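## Task

Put plate B80 flat within the locators of the nest it is currently resting on, turned so its well A1 sits at the nest corner labelled A1. It must stay seated without the robot holding it; release it and pull the gripper away at the end.

## Robot and tools

ROBOT. One arm with four axes (lift, shoulder, elbow, wrist yaw) and a two-finger gripper that always stays level; it can only rotate about vertical. The fingers extend along the gripper's +x axis and close along its y axis. end_effector_position, the point you steer, lies midway between the two rubber pads, 2 to 3 cm behind the fingertips.

SCENE. Six nests (N1 to N6) each carry one unseated plate; scene 1 has B38, B83, B33, B88, B30 and B80. Read the ID labels to learn which plate rests on which nest. Well A1 is at the plate's clipped corner. Seated means lying flat between the locators. Any other plate must not be shifted, rotated or tilted even slightly. A drop of a few millimetres while placing the target plate is fine; a long fall is not. Nothing may leave the table.

FRAMES. Result poses are in the scene frame: origin on the table top under the arm base, +z up, +y to the left when facing +x. Position is in metres, orientation as end_effector_quat_wxyz. The reported hand position can be slightly wrong, more so at long reach. Commands, however, are offsets in the gripper's own axes.

execute_actions(actions). actions is a list of actions; each action is a table of 0 to 15 rows, each row applied for one control step (1/30 s). A table shorter than 15 rows repeats its final row until 15 steps (0.5 s) have passed. Each row is five numbers in [-1, 1]: dx, dy, dz, rz, opening. dx, dy, dz, rz are an offset from the gripper pose measured when that action began (for a call's first action, the last pose a result reported), along the gripper's axes; every row refers to that same start, not to the previous row. Scale: 1.0 equals 0.6 m or 180 degrees. rz is rotation about the gripper z axis, positive from +x toward +y. opening is absolute, not an offset: +1 fully open (0.140 m), -1 closed (pads still 0.066 m apart). Going from open to closed takes about 0.6 s or more. An empty list only returns state and images.

Clipping: each step's commanded pose is limited to 70 mm and 16 degrees from the measured pose, so a distant target needs several actions; after an action ends the arm only continues to the last clipped pose. The Hand target line shows where the controller is now driving.

move(target, speed, blocking). target is one row in the same five-number layout, an offset from the pose in the latest result that showed one, plus an absolute opening sent at the start. speed is in m/s, 0.002 to 0.5, default 0.25; rotation is capped at twice that in rad/s. The straight path lasts 0.5 to 10 s and is cut off at 10 s. Rotation takes the shorter direction. The path ignores obstacles; the gripper may lag, drift, or exceed speed, especially with the arm nearly straight. Faster contact and aiming farther beyond a surface mean harder impact and pressing. The result adds a move: line with the outcome (done, off_target, moving, held, fault), any limits (paced: the sent pose was clipped; held: a check blocked some steps, after which the arm may surge fast) and the distance to target. With blocking=false the result returns after 0.5 s while motion continues; call wait or stop before any new actions or moves.

wait(seconds): 0 to 10 s, holds the last command, returns early when a running move ends. stop(): brakes a running move (needs room, more when fast); fingers keep moving. zoom_image(camera, region): camera is one of cam_head_left, cam_head_right, cam_high, cam_low, cam_wrist; region [x0, y0, x1, y1] in pixels, origin top-left, at most 504 by 504. finished_scene(scene): pass the current scene number; irreversible; its result tells you the next task. Replying with no tool call ends everything.

RESULTS. Joint positions lists lift (m, 0.000 to 0.550), shoulder (-2.000 to 2.000 rad), elbow (-2.800 to 2.800 rad), wrist yaw (-12.566 to 12.566 rad), then pad gap (m). Keep the elbow more than 0.4 rad away from 0 or the arm can fold and fault. grip_measured is the finger opening on the command scale; readings may be off by about 1 mm throughout a scene. To grip, command roughly 0.04 below grip_measured; less for a lighter hold. Pads push up to about 18 N each; a fast close can squeeze harder. A pose unreachable line means the clearance check altered or blocked the command. Action results list step readings of end_effector_position; HELD marks steps partly held back. Move and wait results have no step list.

BEHAVIOUR. Because offsets start from the measured pose, repeating a small downward offset against a firm surface does not press harder, but against something yielding it goes deeper. Joints are speed and acceleration limited and move in sync; a reversing command halts them together, and after a big move the arm may still be short of target. Load limits: lift 52.8 N, shoulder 7.92 N m, elbow 3.96 N m, wrist yaw 1.32 N m, including held weight; reaching one stops the arm for 10 s and drops the rest of the call. Holding loads heats motors: MOTOR HOT at 85 °C, OVER-TEMPERATURE FAULT (brakes on until cooled) at 100 °C.

CAMERAS. All 504x504: cam_head_left and cam_head_right (about 91 degree vertical view), cam_high (about 58), cam_low (about 42), cam_wrist (about 90), all with strong radial distortion.

AVOID. Drops, slips, slams, fast or hard contact, heavy pushing, nudging neighbouring plates, and leaving the plate supported only by the gripper.

Each tool is called as name(argument=value, ...) on one line, values as JSON.

## Session

execute_actions(actions=[])

Scene clock: 0.00 s.
end_effector_position=(+0.3740, -0.0656, +0.5162) grip_measured=+0.99 end_effector_quat_wxyz=(+0.384, +0.000, +0.000, +0.924)
Joint positions: [0.511 0.266 1.42  0.668 0.14 ]
Hand target: +0.374, -0.066, +0.516; +0.384, +0.000, +0.000, +0.924

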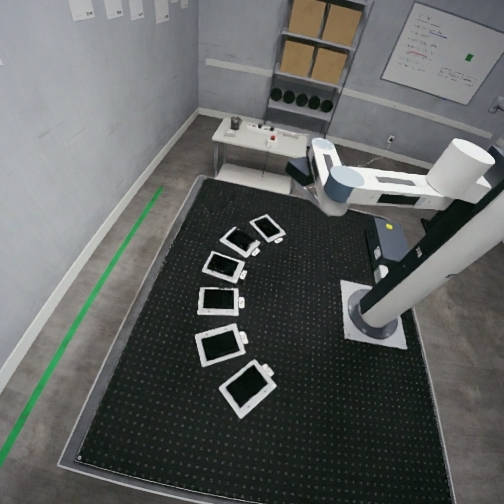

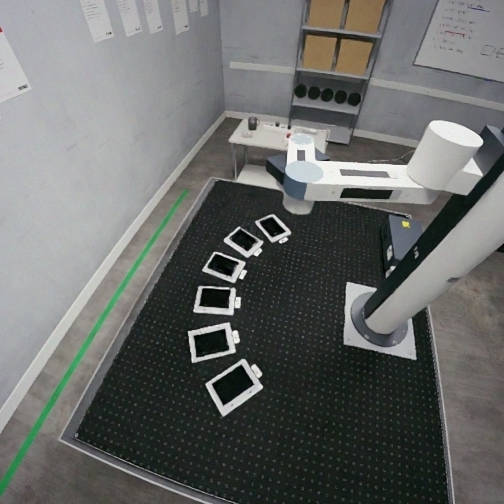

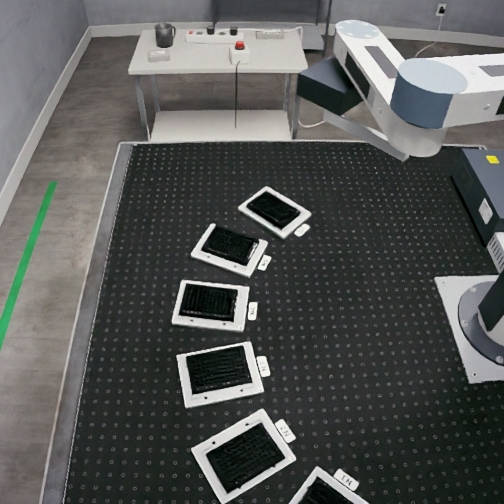

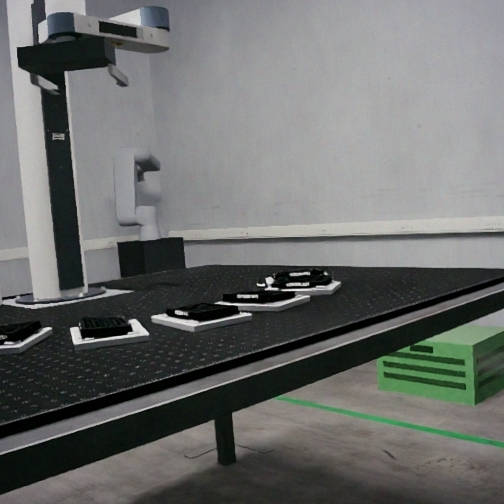

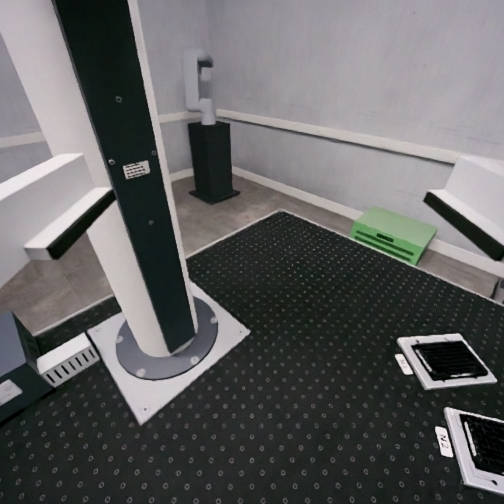

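zoom_image(camera="cam_low", region=[140, 255, 350, 335])

zoom_image(camera="cam_low", region=[0, 300, 160, 360])

zoom_image(camera="cam_high", region=[160, 180, 330, 350])

zoom_image(camera="cam_high", region=[165, 330, 385, 504])

Region (140, 255, 350, 335) of cam_low's 504x504 image, scaled by 2.400, with more detail than that image has; it fills the top 192 rows of this view, and the rest is white.

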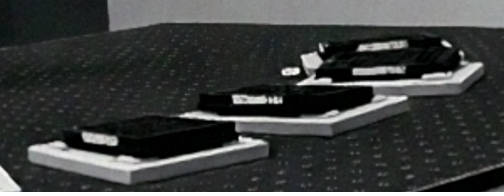

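Region (0, 300, 160, 360) of cam_low's 504x504 image, scaled by 3.150, with more detail than that image has; it fills the top 189 rows of this view, and the rest is white.

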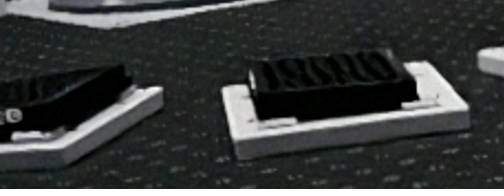

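Region (160, 180, 330, 350) of cam_high's 504x504 image, scaled by 2.965, with more detail than that image has.

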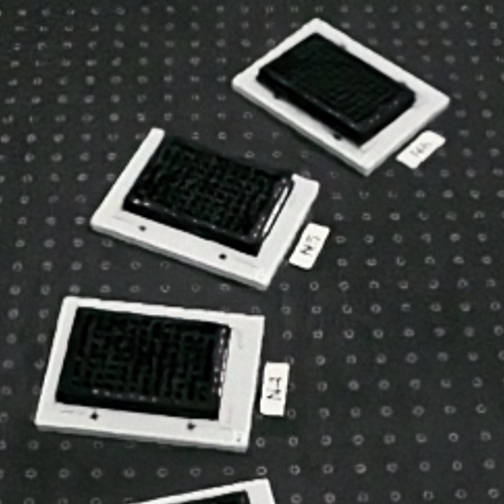

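Region (165, 330, 385, 504) of cam_high's 504x504 image, scaled by 2.291, with more detail than that image has; it fills the top 399 rows of this view, and the rest is white.

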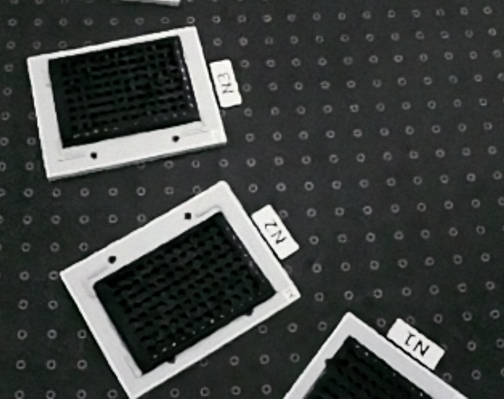

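zoom_image(camera="cam_low", region=[270, 265, 330, 295])

zoom_image(camera="cam_low", region=[225, 286, 275, 306])

zoom_image(camera="cam_low", region=[160, 302, 210, 325])

zoom_image(camera="cam_low", region=[0, 322, 50, 350])

Region (270, 265, 330, 295) of cam_low's 504x504 image, scaled by 8.400, with more detail than that image has.

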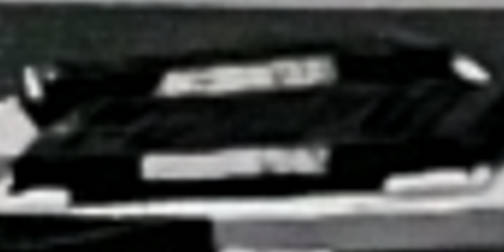

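Region (225, 286, 275, 306) of cam_low's 504x504 image, scaled by 10.080, with more detail than that image has; it fills the top 202 rows of this view, and the rest is white.

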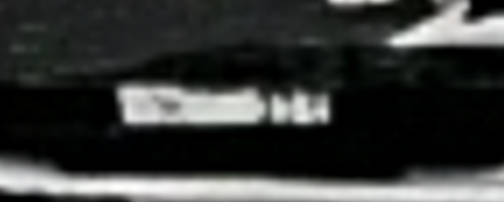

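Region (160, 302, 210, 325) of cam_low's 504x504 image, scaled by 10.080, with more detail than that image has; it fills the top 232 rows of this view, and the rest is white.

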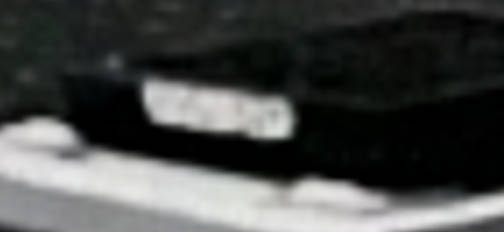

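Region (0, 322, 50, 350) of cam_low's 504x504 image, scaled by 10.080, with more detail than that image has; it fills the top 282 rows of this view, and the rest is white.

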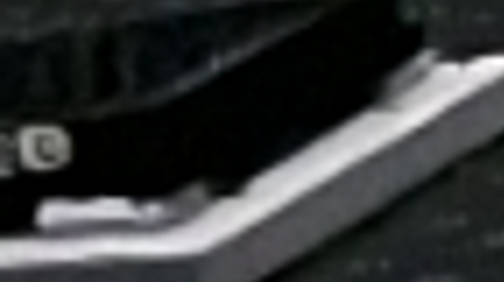

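move(target=[-0.307, 0.127, -0.68, -0.333, 1], speed=0.4)

Scene clock: 35.87 s.
end_effector_position=(+0.4499, -0.2499, +0.1082) grip_measured=+0.99 end_effector_quat_wxyz=(+0.794, +0.000, +0.000, +0.608)
Joint positions: [ 0.103 -0.545  2.112 -0.259  0.14 ]
Hand target: +0.450, -0.250, +0.108; +0.794, +0.000, +0.000, +0.608
Off the commanded pose: 0.000 m, 0 deg.
move: done

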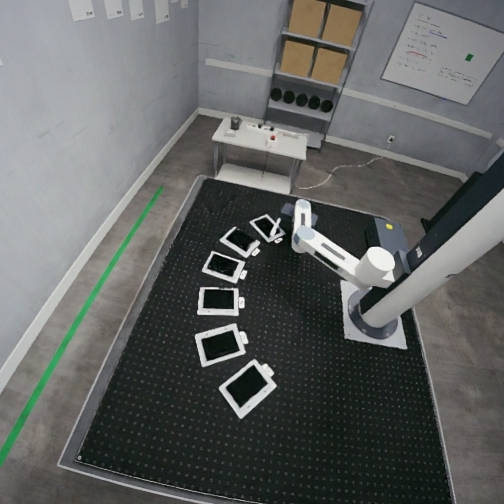

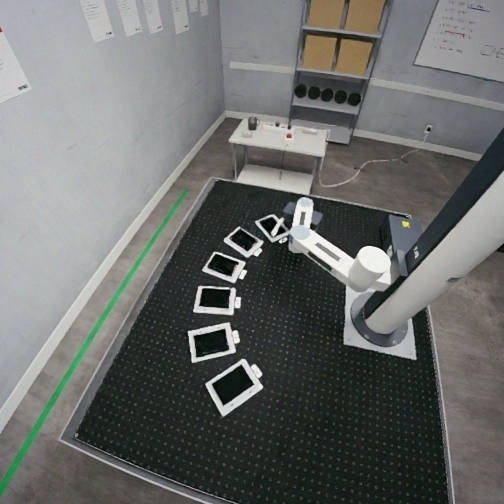

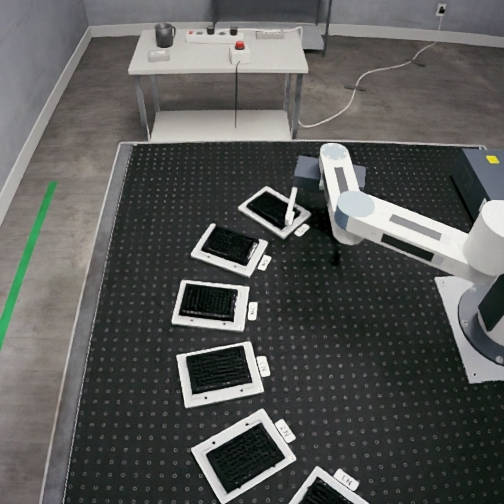

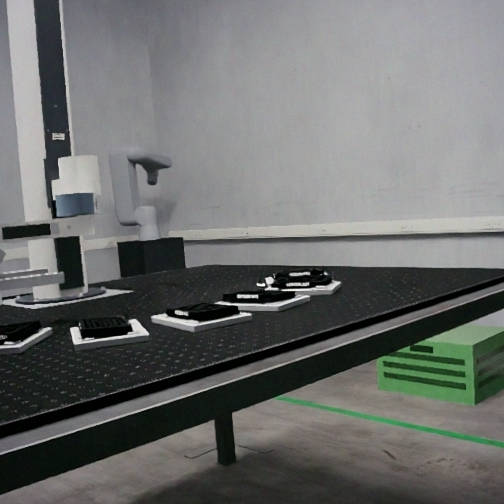

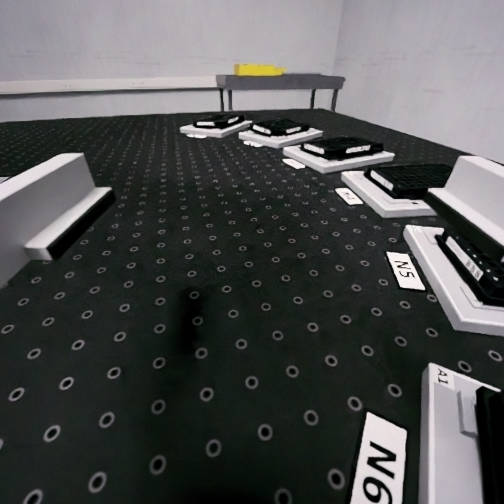

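zoom_image(camera="cam_wrist", region=[400, 210, 504, 314])

zoom_image(camera="cam_wrist", region=[175, 105, 400, 180])

Region (400, 210, 504, 314) of cam_wrist's 504x504 image, scaled by 4.846, with more detail than that image has.

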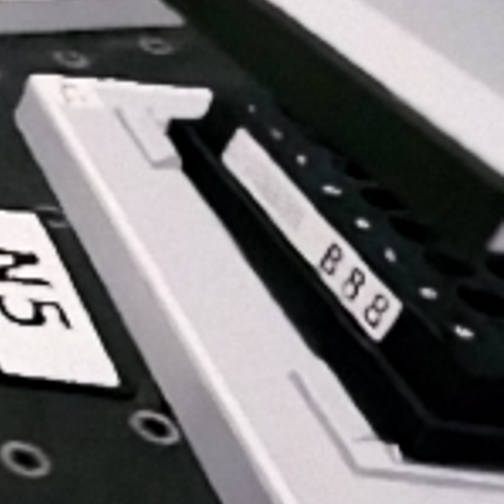

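Region (175, 105, 400, 180) of cam_wrist's 504x504 image, scaled by 2.240, with more detail than that image has.

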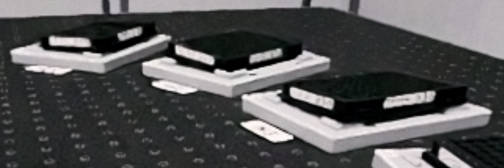

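move(target=[0.424, 0.028, 0, -0.19, 1], speed=0.4)

Scene clock: 62.47 s.
end_effector_position=(+0.4997, +0.0002, +0.1081) grip_measured=+0.99 end_effector_quat_wxyz=(+0.937, +0.000, +0.000, +0.348)
Joint positions: [ 0.103  0.557  0.935 -0.78   0.14 ]
Hand target: +0.500, +0.000, +0.108; +0.937, +0.000, +0.000, +0.348
Off the commanded pose: 0.000 m, 0 deg.
move: done

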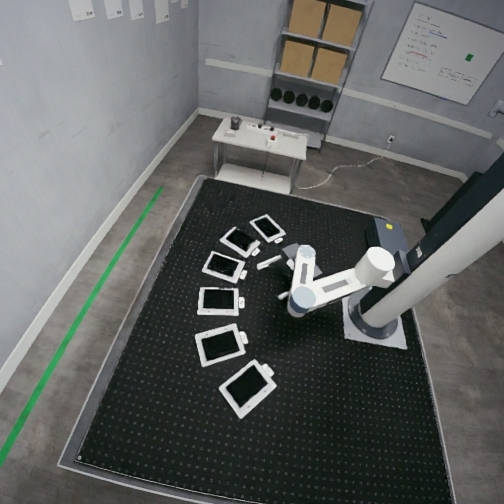

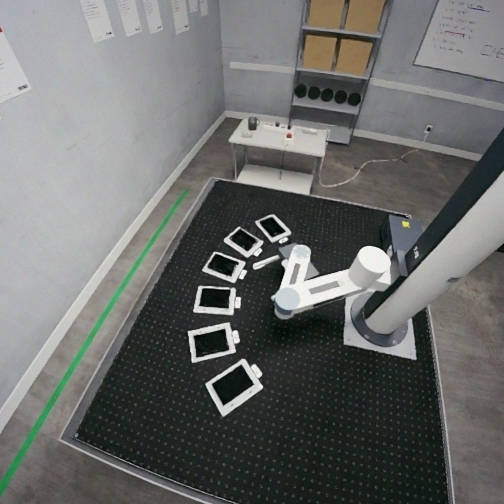

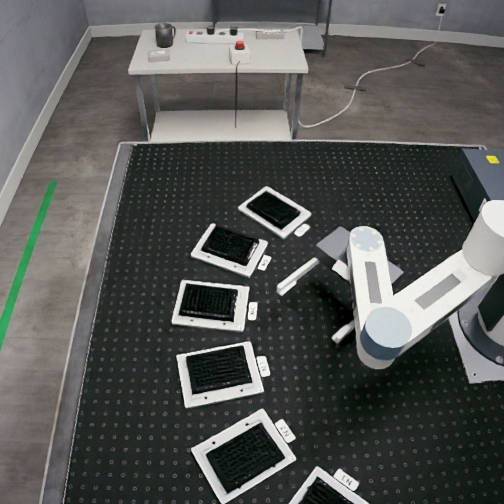

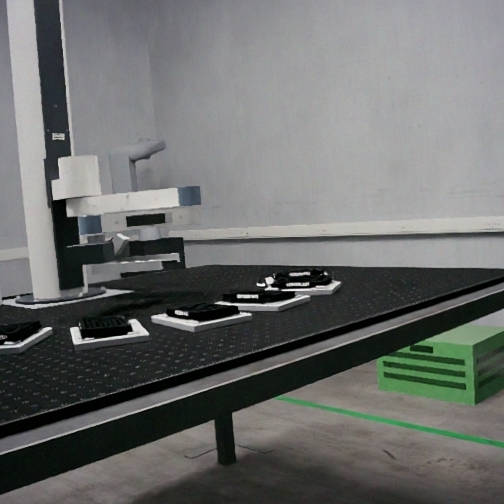

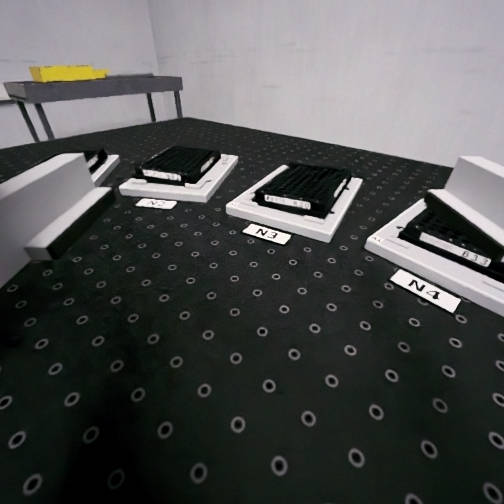

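zoom_image(camera="cam_wrist", region=[220, 155, 370, 250])

zoom_image(camera="cam_wrist", region=[125, 145, 225, 200])

zoom_image(camera="cam_wrist", region=[400, 220, 504, 280])

Region (220, 155, 370, 250) of cam_wrist's 504x504 image, scaled by 3.360, with more detail than that image has; it fills the top 319 rows of this view, and the rest is white.

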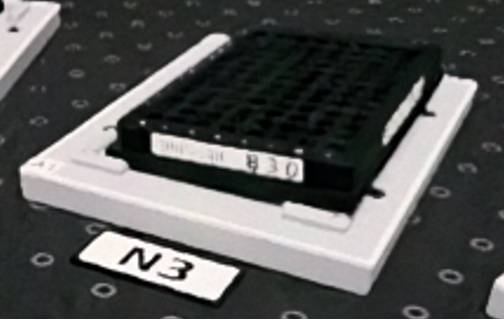

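Region (125, 145, 225, 200) of cam_wrist's 504x504 image, scaled by 5.040, with more detail than that image has; it fills the top 277 rows of this view, and the rest is white.

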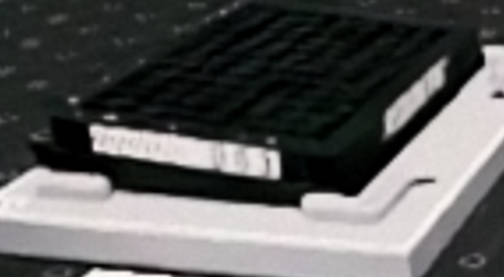

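Region (400, 220, 504, 280) of cam_wrist's 504x504 image, scaled by 4.846, with more detail than that image has; it fills the top 291 rows of this view, and the rest is white.

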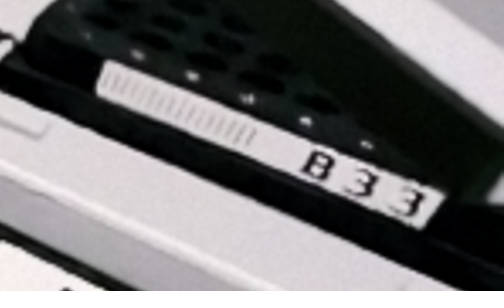

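move(target=[-0.154, -0.307, 0, -0.67, 1], speed=0.5)

Scene clock: 89.93 s.
end_effector_position=(+0.5500, -0.1996, +0.1082) grip_measured=+0.99 end_effector_quat_wxyz=(+0.767, +0.000, +0.000, -0.642)
Joint positions: [ 0.103  0.564  1.5   -3.457  0.14 ]
Hand target: +0.550, -0.200, +0.108; +0.767, +0.000, +0.000, -0.642
Off the commanded pose: 0.000 m, 0 deg.
move: done

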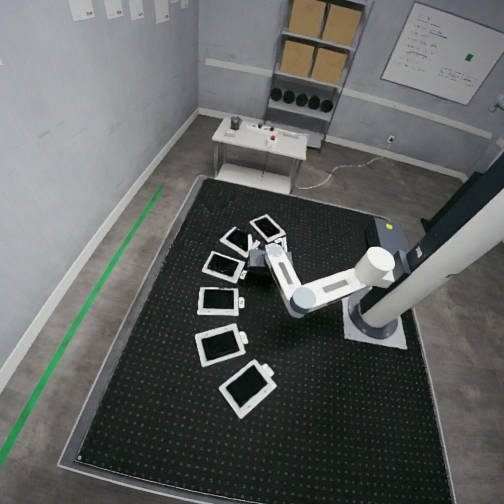

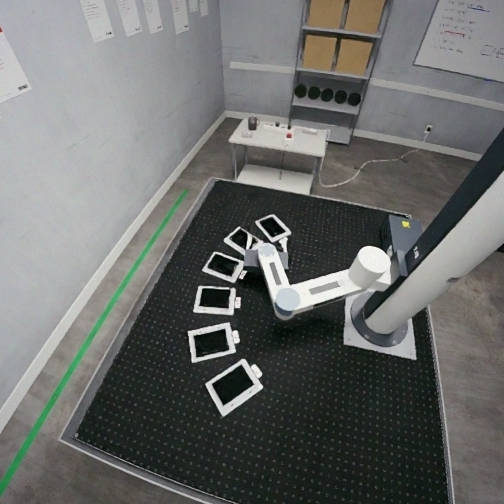

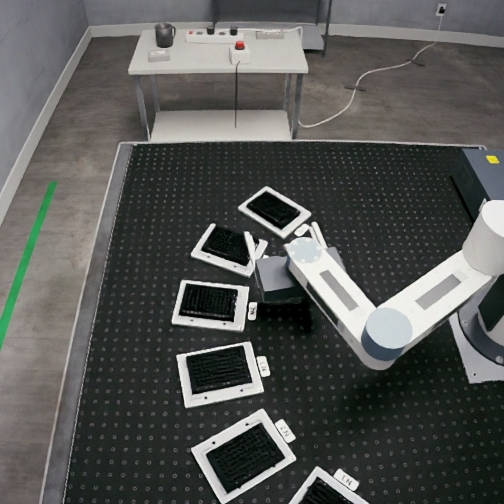

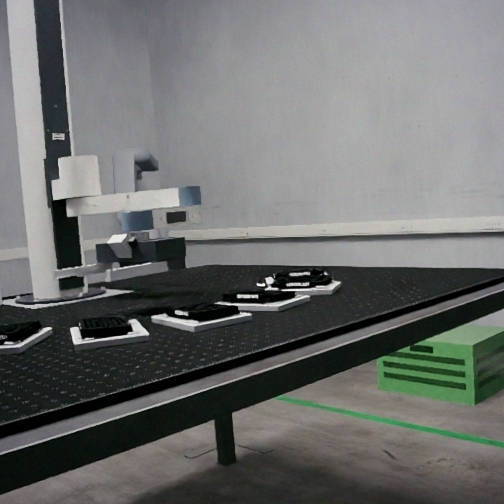

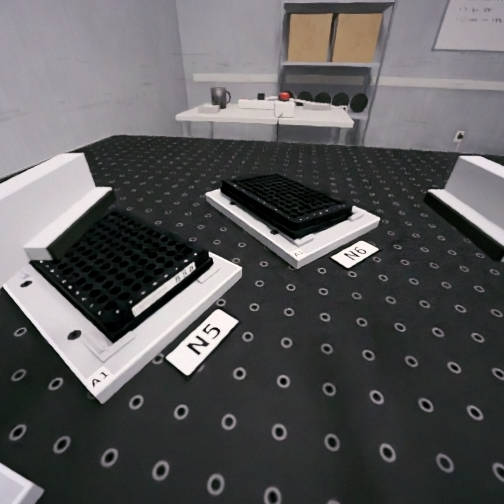

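zoom_image(camera="cam_wrist", region=[195, 160, 395, 280])

Region (195, 160, 395, 280) of cam_wrist's 504x504 image, scaled by 2.520, with more detail than that image has; it fills the top 302 rows of this view, and the rest is white.

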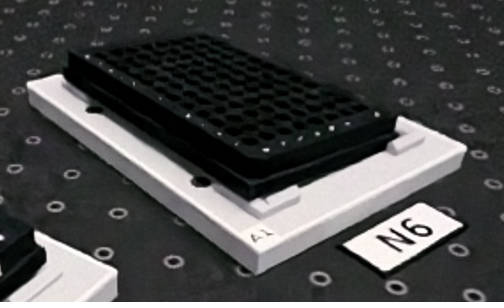

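move(target=[-0.677, 0.003, 0, 0.72, 1], speed=0.5)

Scene clock: 106.97 s.
end_effector_position=(+0.4801, +0.2006, +0.1082) grip_measured=+0.99 end_effector_quat_wxyz=(+0.907, +0.000, +0.000, +0.421)
Joint positions: [ 0.103  1.368  0.923 -1.422  0.14 ]
Hand target: +0.480, +0.201, +0.108; +0.907, +0.000, +0.000, +0.421
Off the commanded pose: 0.000 m, 0 deg.
move: done

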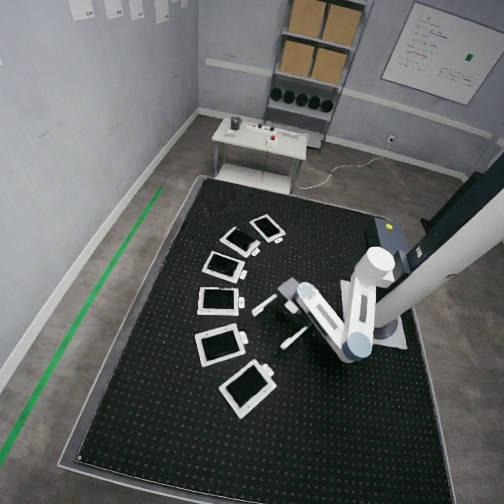

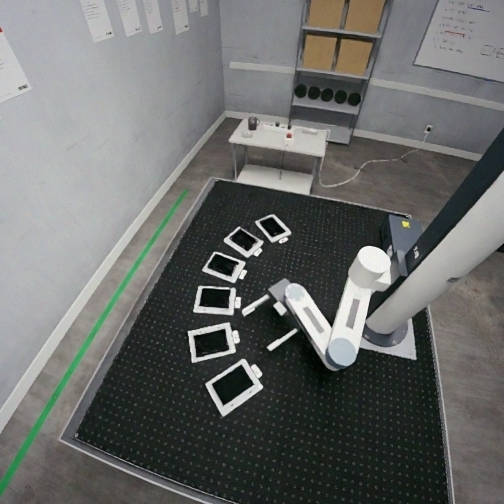

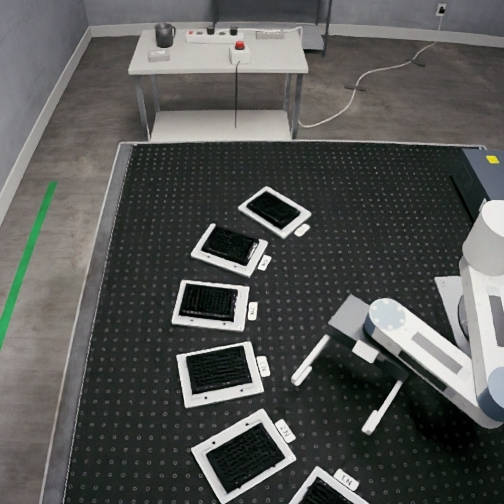

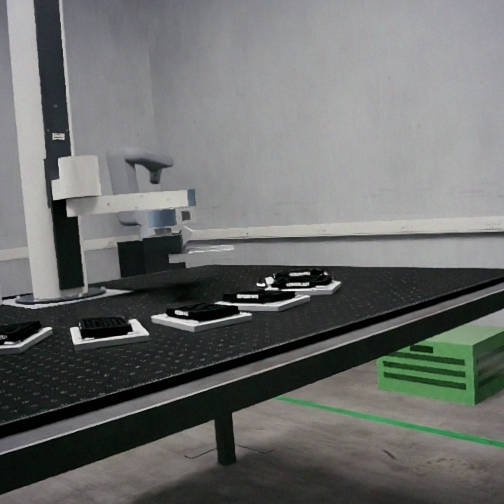

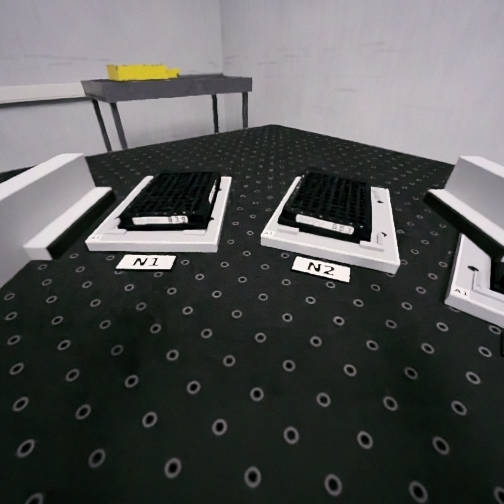

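zoom_image(camera="cam_wrist", region=[110, 200, 210, 240])

zoom_image(camera="cam_wrist", region=[275, 205, 375, 245])

Region (110, 200, 210, 240) of cam_wrist's 504x504 image, scaled by 5.040, with more detail than that image has; it fills the top 202 rows of this view, and the rest is white.

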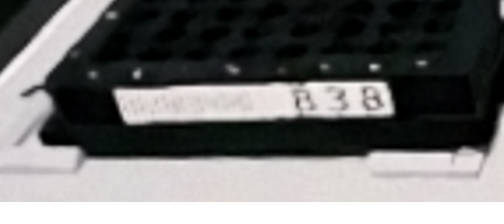

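Region (275, 205, 375, 245) of cam_wrist's 504x504 image, scaled by 5.040, with more detail than that image has; it fills the top 202 rows of this view, and the rest is white.

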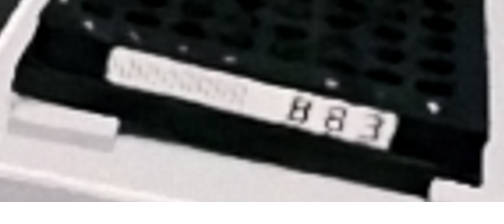

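move(target=[-0.662, -0.565, -0.03, -0.527, 0.2], speed=0.5)

Scene clock: 137.13 s.
end_effector_position=(+0.4824, -0.3218, +0.0902) grip_measured=+0.20 end_effector_quat_wxyz=(+0.924, +0.000, +0.000, -0.383)
Joint positions: [ 0.085  0.023  1.246 -2.055  0.11 ]
Hand target: +0.482, -0.322, +0.090; +0.924, +0.000, +0.000, -0.383
Off the commanded pose: 0.000 m, 0 deg.
move: done

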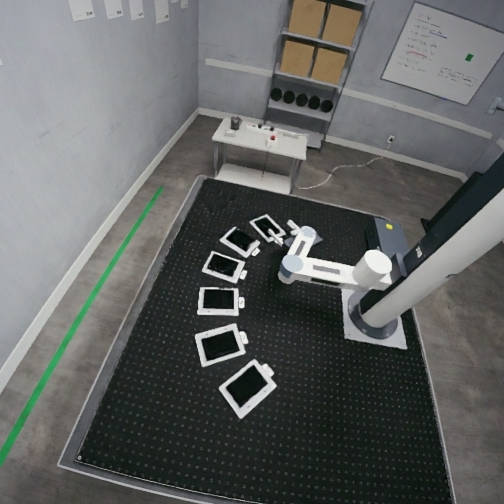

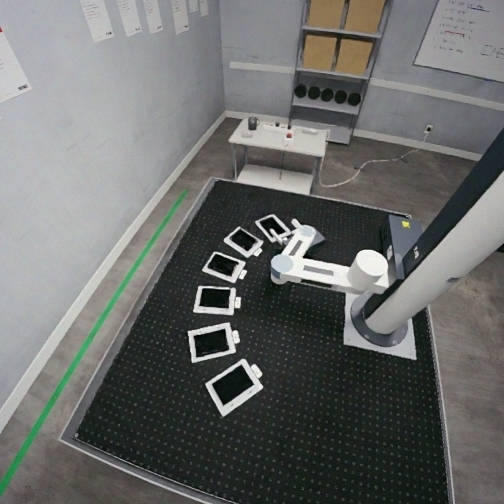

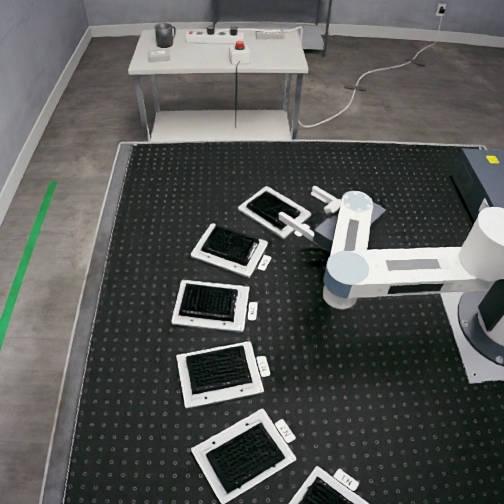

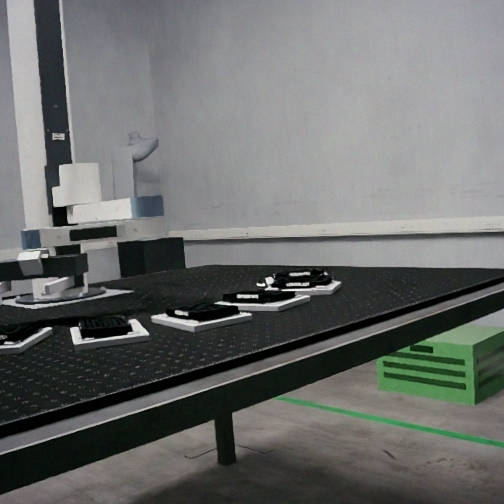

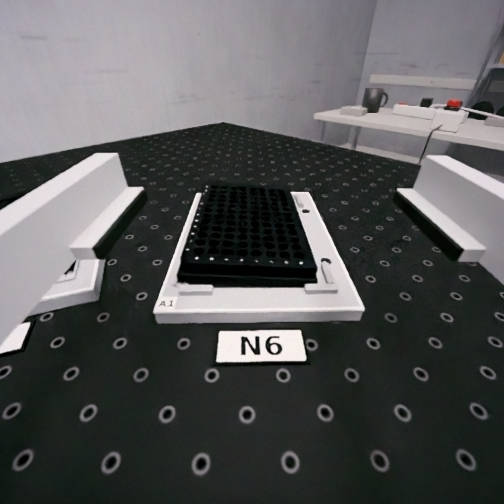

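zoom_image(camera="cam_wrist", region=[140, 170, 380, 340])

Region (140, 170, 380, 340) of cam_wrist's 504x504 image, scaled by 2.100, with more detail than that image has; it fills the top 357 rows of this view, and the rest is white.

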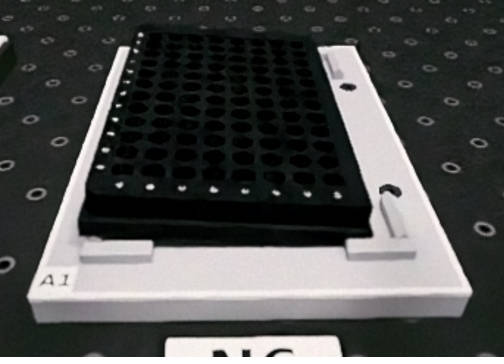

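move(target=[0.17, 0.008, -0.075, -0.006, 0.2], speed=0.2)

Scene clock: 174.03 s.
end_effector_position=(+0.5577, -0.3906, +0.0451) grip_measured=+0.20 end_effector_quat_wxyz=(+0.920, +0.000, +0.000, -0.392)
Joint positions: [ 0.04  -0.179  1.792 -2.419  0.11 ]
Hand target: +0.558, -0.391, +0.045; +0.920, +0.000, +0.000, -0.392
Off the commanded pose: 0.000 m, 0 deg.
move: done

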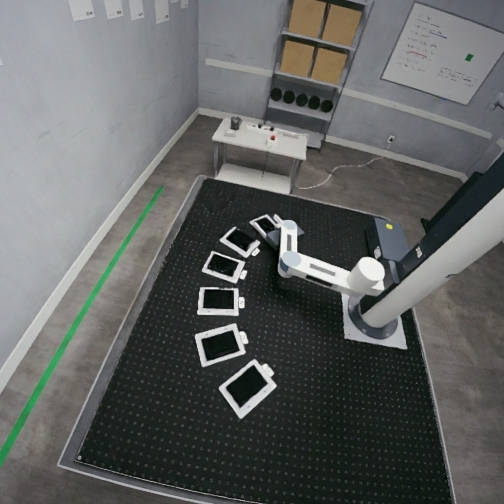

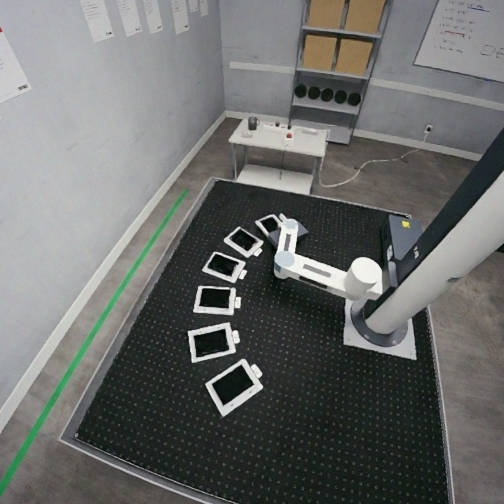

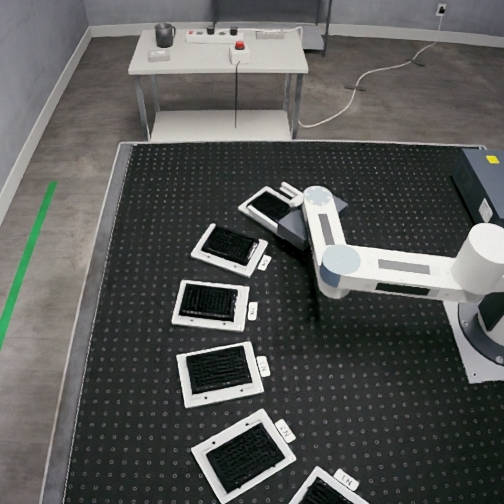

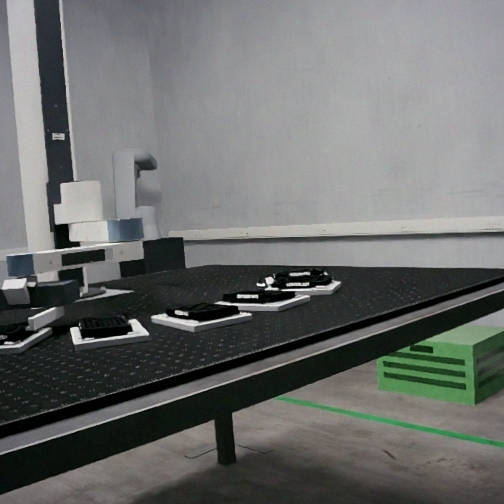

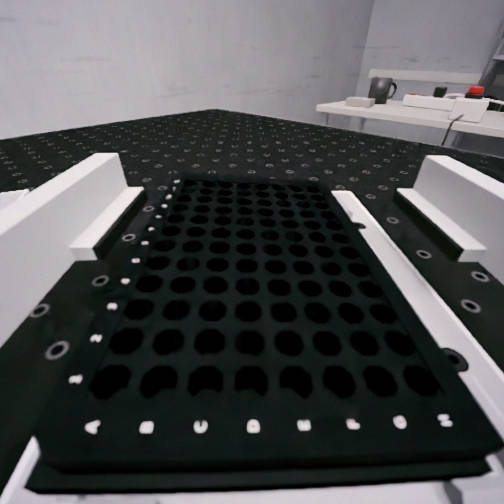

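execute_actions(actions=[[[-0.01,0.013,0,0,0.2]],[[0,0,-0.02,0,0.2]]])

Scene clock: 188.57 s.
end_effector_position=(+0.5593, -0.3808, +0.0331) grip_measured=+0.20 end_effector_quat_wxyz=(+0.920, +0.000, +0.000, -0.392)
Joint positions: [ 0.028 -0.143  1.757 -2.419  0.11 ]
Hand target: +0.559, -0.381, +0.033; +0.920, +0.000, +0.000, -0.392
Off the commanded pose: 0.000 m, 0 deg.
Step readings (end_effector_position; steps 1 to 15: 1st action; 16 to 30: 2nd action):
0: (+0.5577, -0.3906, +0.0451)
1: (+0.5577, -0.3906, +0.0451)
2: (+0.5577, -0.3897, +0.0451)
4: (+0.5589, -0.3832, +0.0451)
8: (+0.5595, -0.3807, +0.0451)
15: (+0.5594, -0.3808, +0.0451)
16: (+0.5594, -0.3808, +0.0451)
17: (+0.5594, -0.3808, +0.0442)
19: (+0.5593, -0.3808, +0.0371)
23: (+0.5593, -0.3808, +0.0331)
30: end_effector_position above

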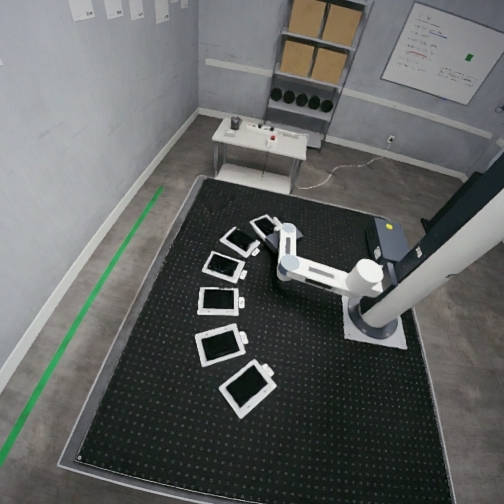

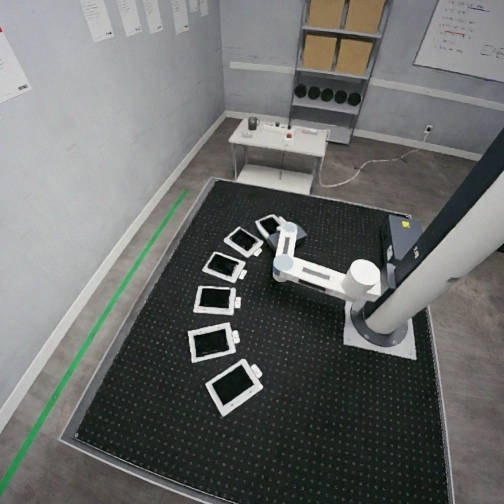

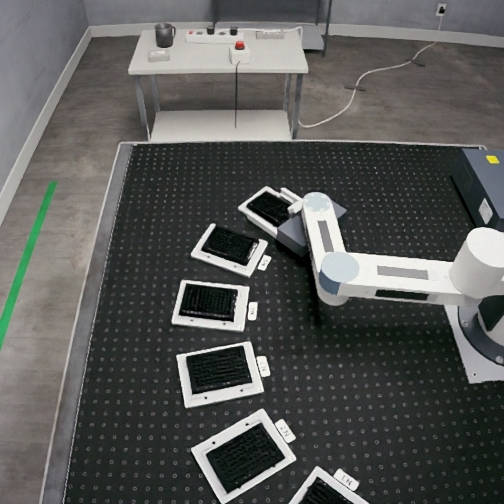

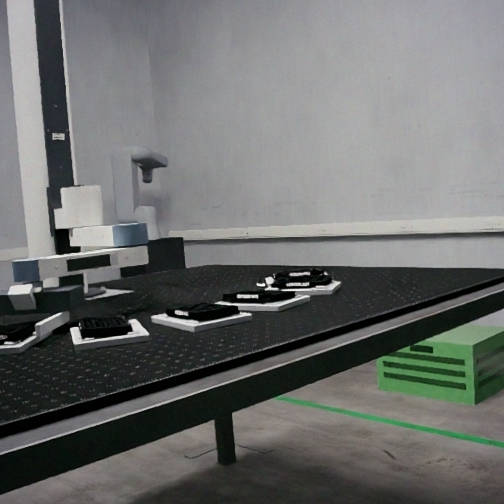

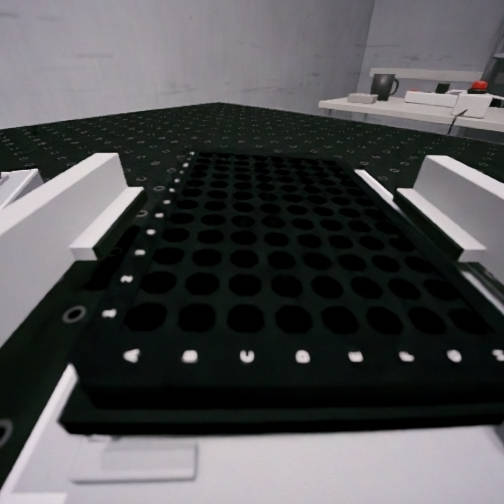

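execute_actions(actions=[[[0,0,-0.006,0,0.0],[0,0,-0.006,0,-0.1],[0,0,-0.006,0,-0.2],[0,0,-0.006,0,-0.3]]])

zoom_image(camera="cam_low", region=[0, 290, 100, 360])

Scene clock: 198.10 s.
end_effector_position=(+0.5560, -0.3832, +0.0294) grip_measured=-0.30 end_effector_quat_wxyz=(+0.917, +0.000, +0.000, -0.398)
Joint positions: [ 0.024 -0.147  1.753 -2.424  0.092]
Hand target: +0.559, -0.381, +0.029; +0.920, +0.000, +0.000, -0.392
Off the commanded pose: 0.004 m, 1 deg.
Step readings (end_effector_position):
0: (+0.5593, -0.3808, +0.0331)
1: (+0.5593, -0.3808, +0.0331)
2: (+0.5593, -0.3808, +0.0323)
4: (+0.5590, -0.3810, +0.0293)
8: (+0.5560, -0.3832, +0.0294)
15: end_effector_position above

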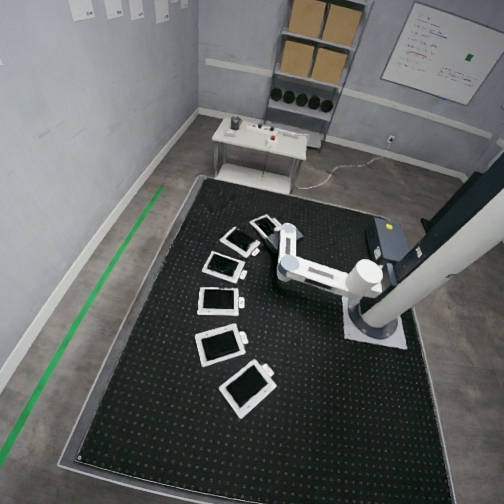

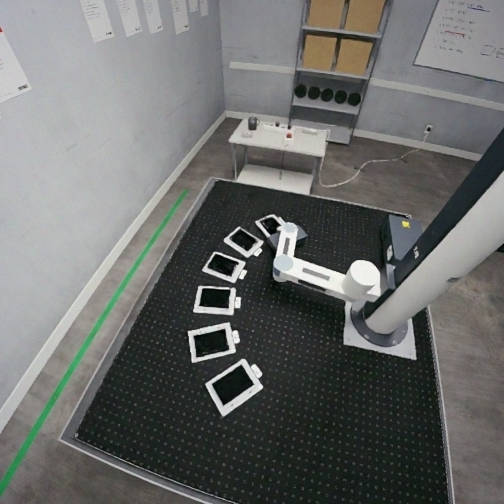

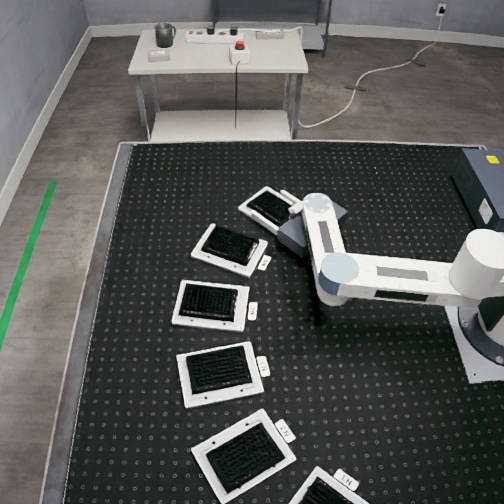

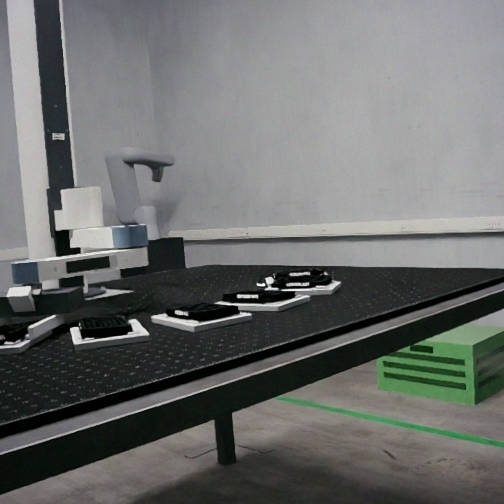

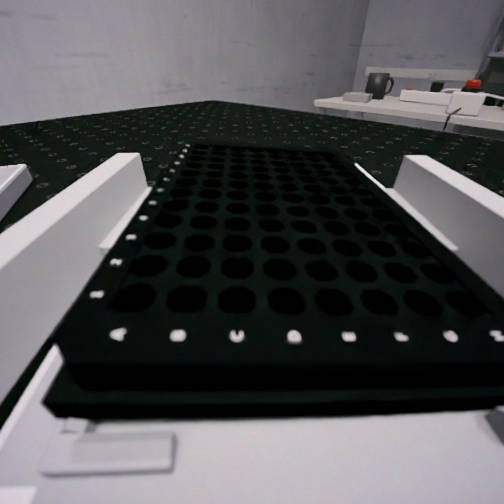

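Region (0, 290, 100, 360) of cam_low's 504x504 image, scaled by 5.040, with more detail than that image has; it fills the top 353 rows of this view, and the rest is white.

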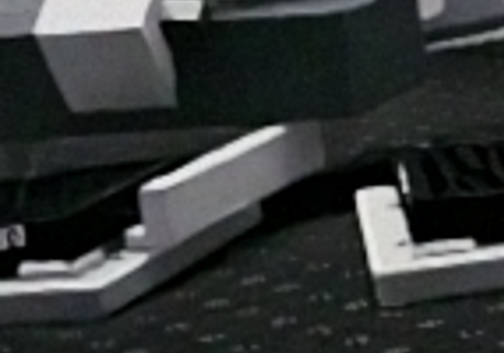

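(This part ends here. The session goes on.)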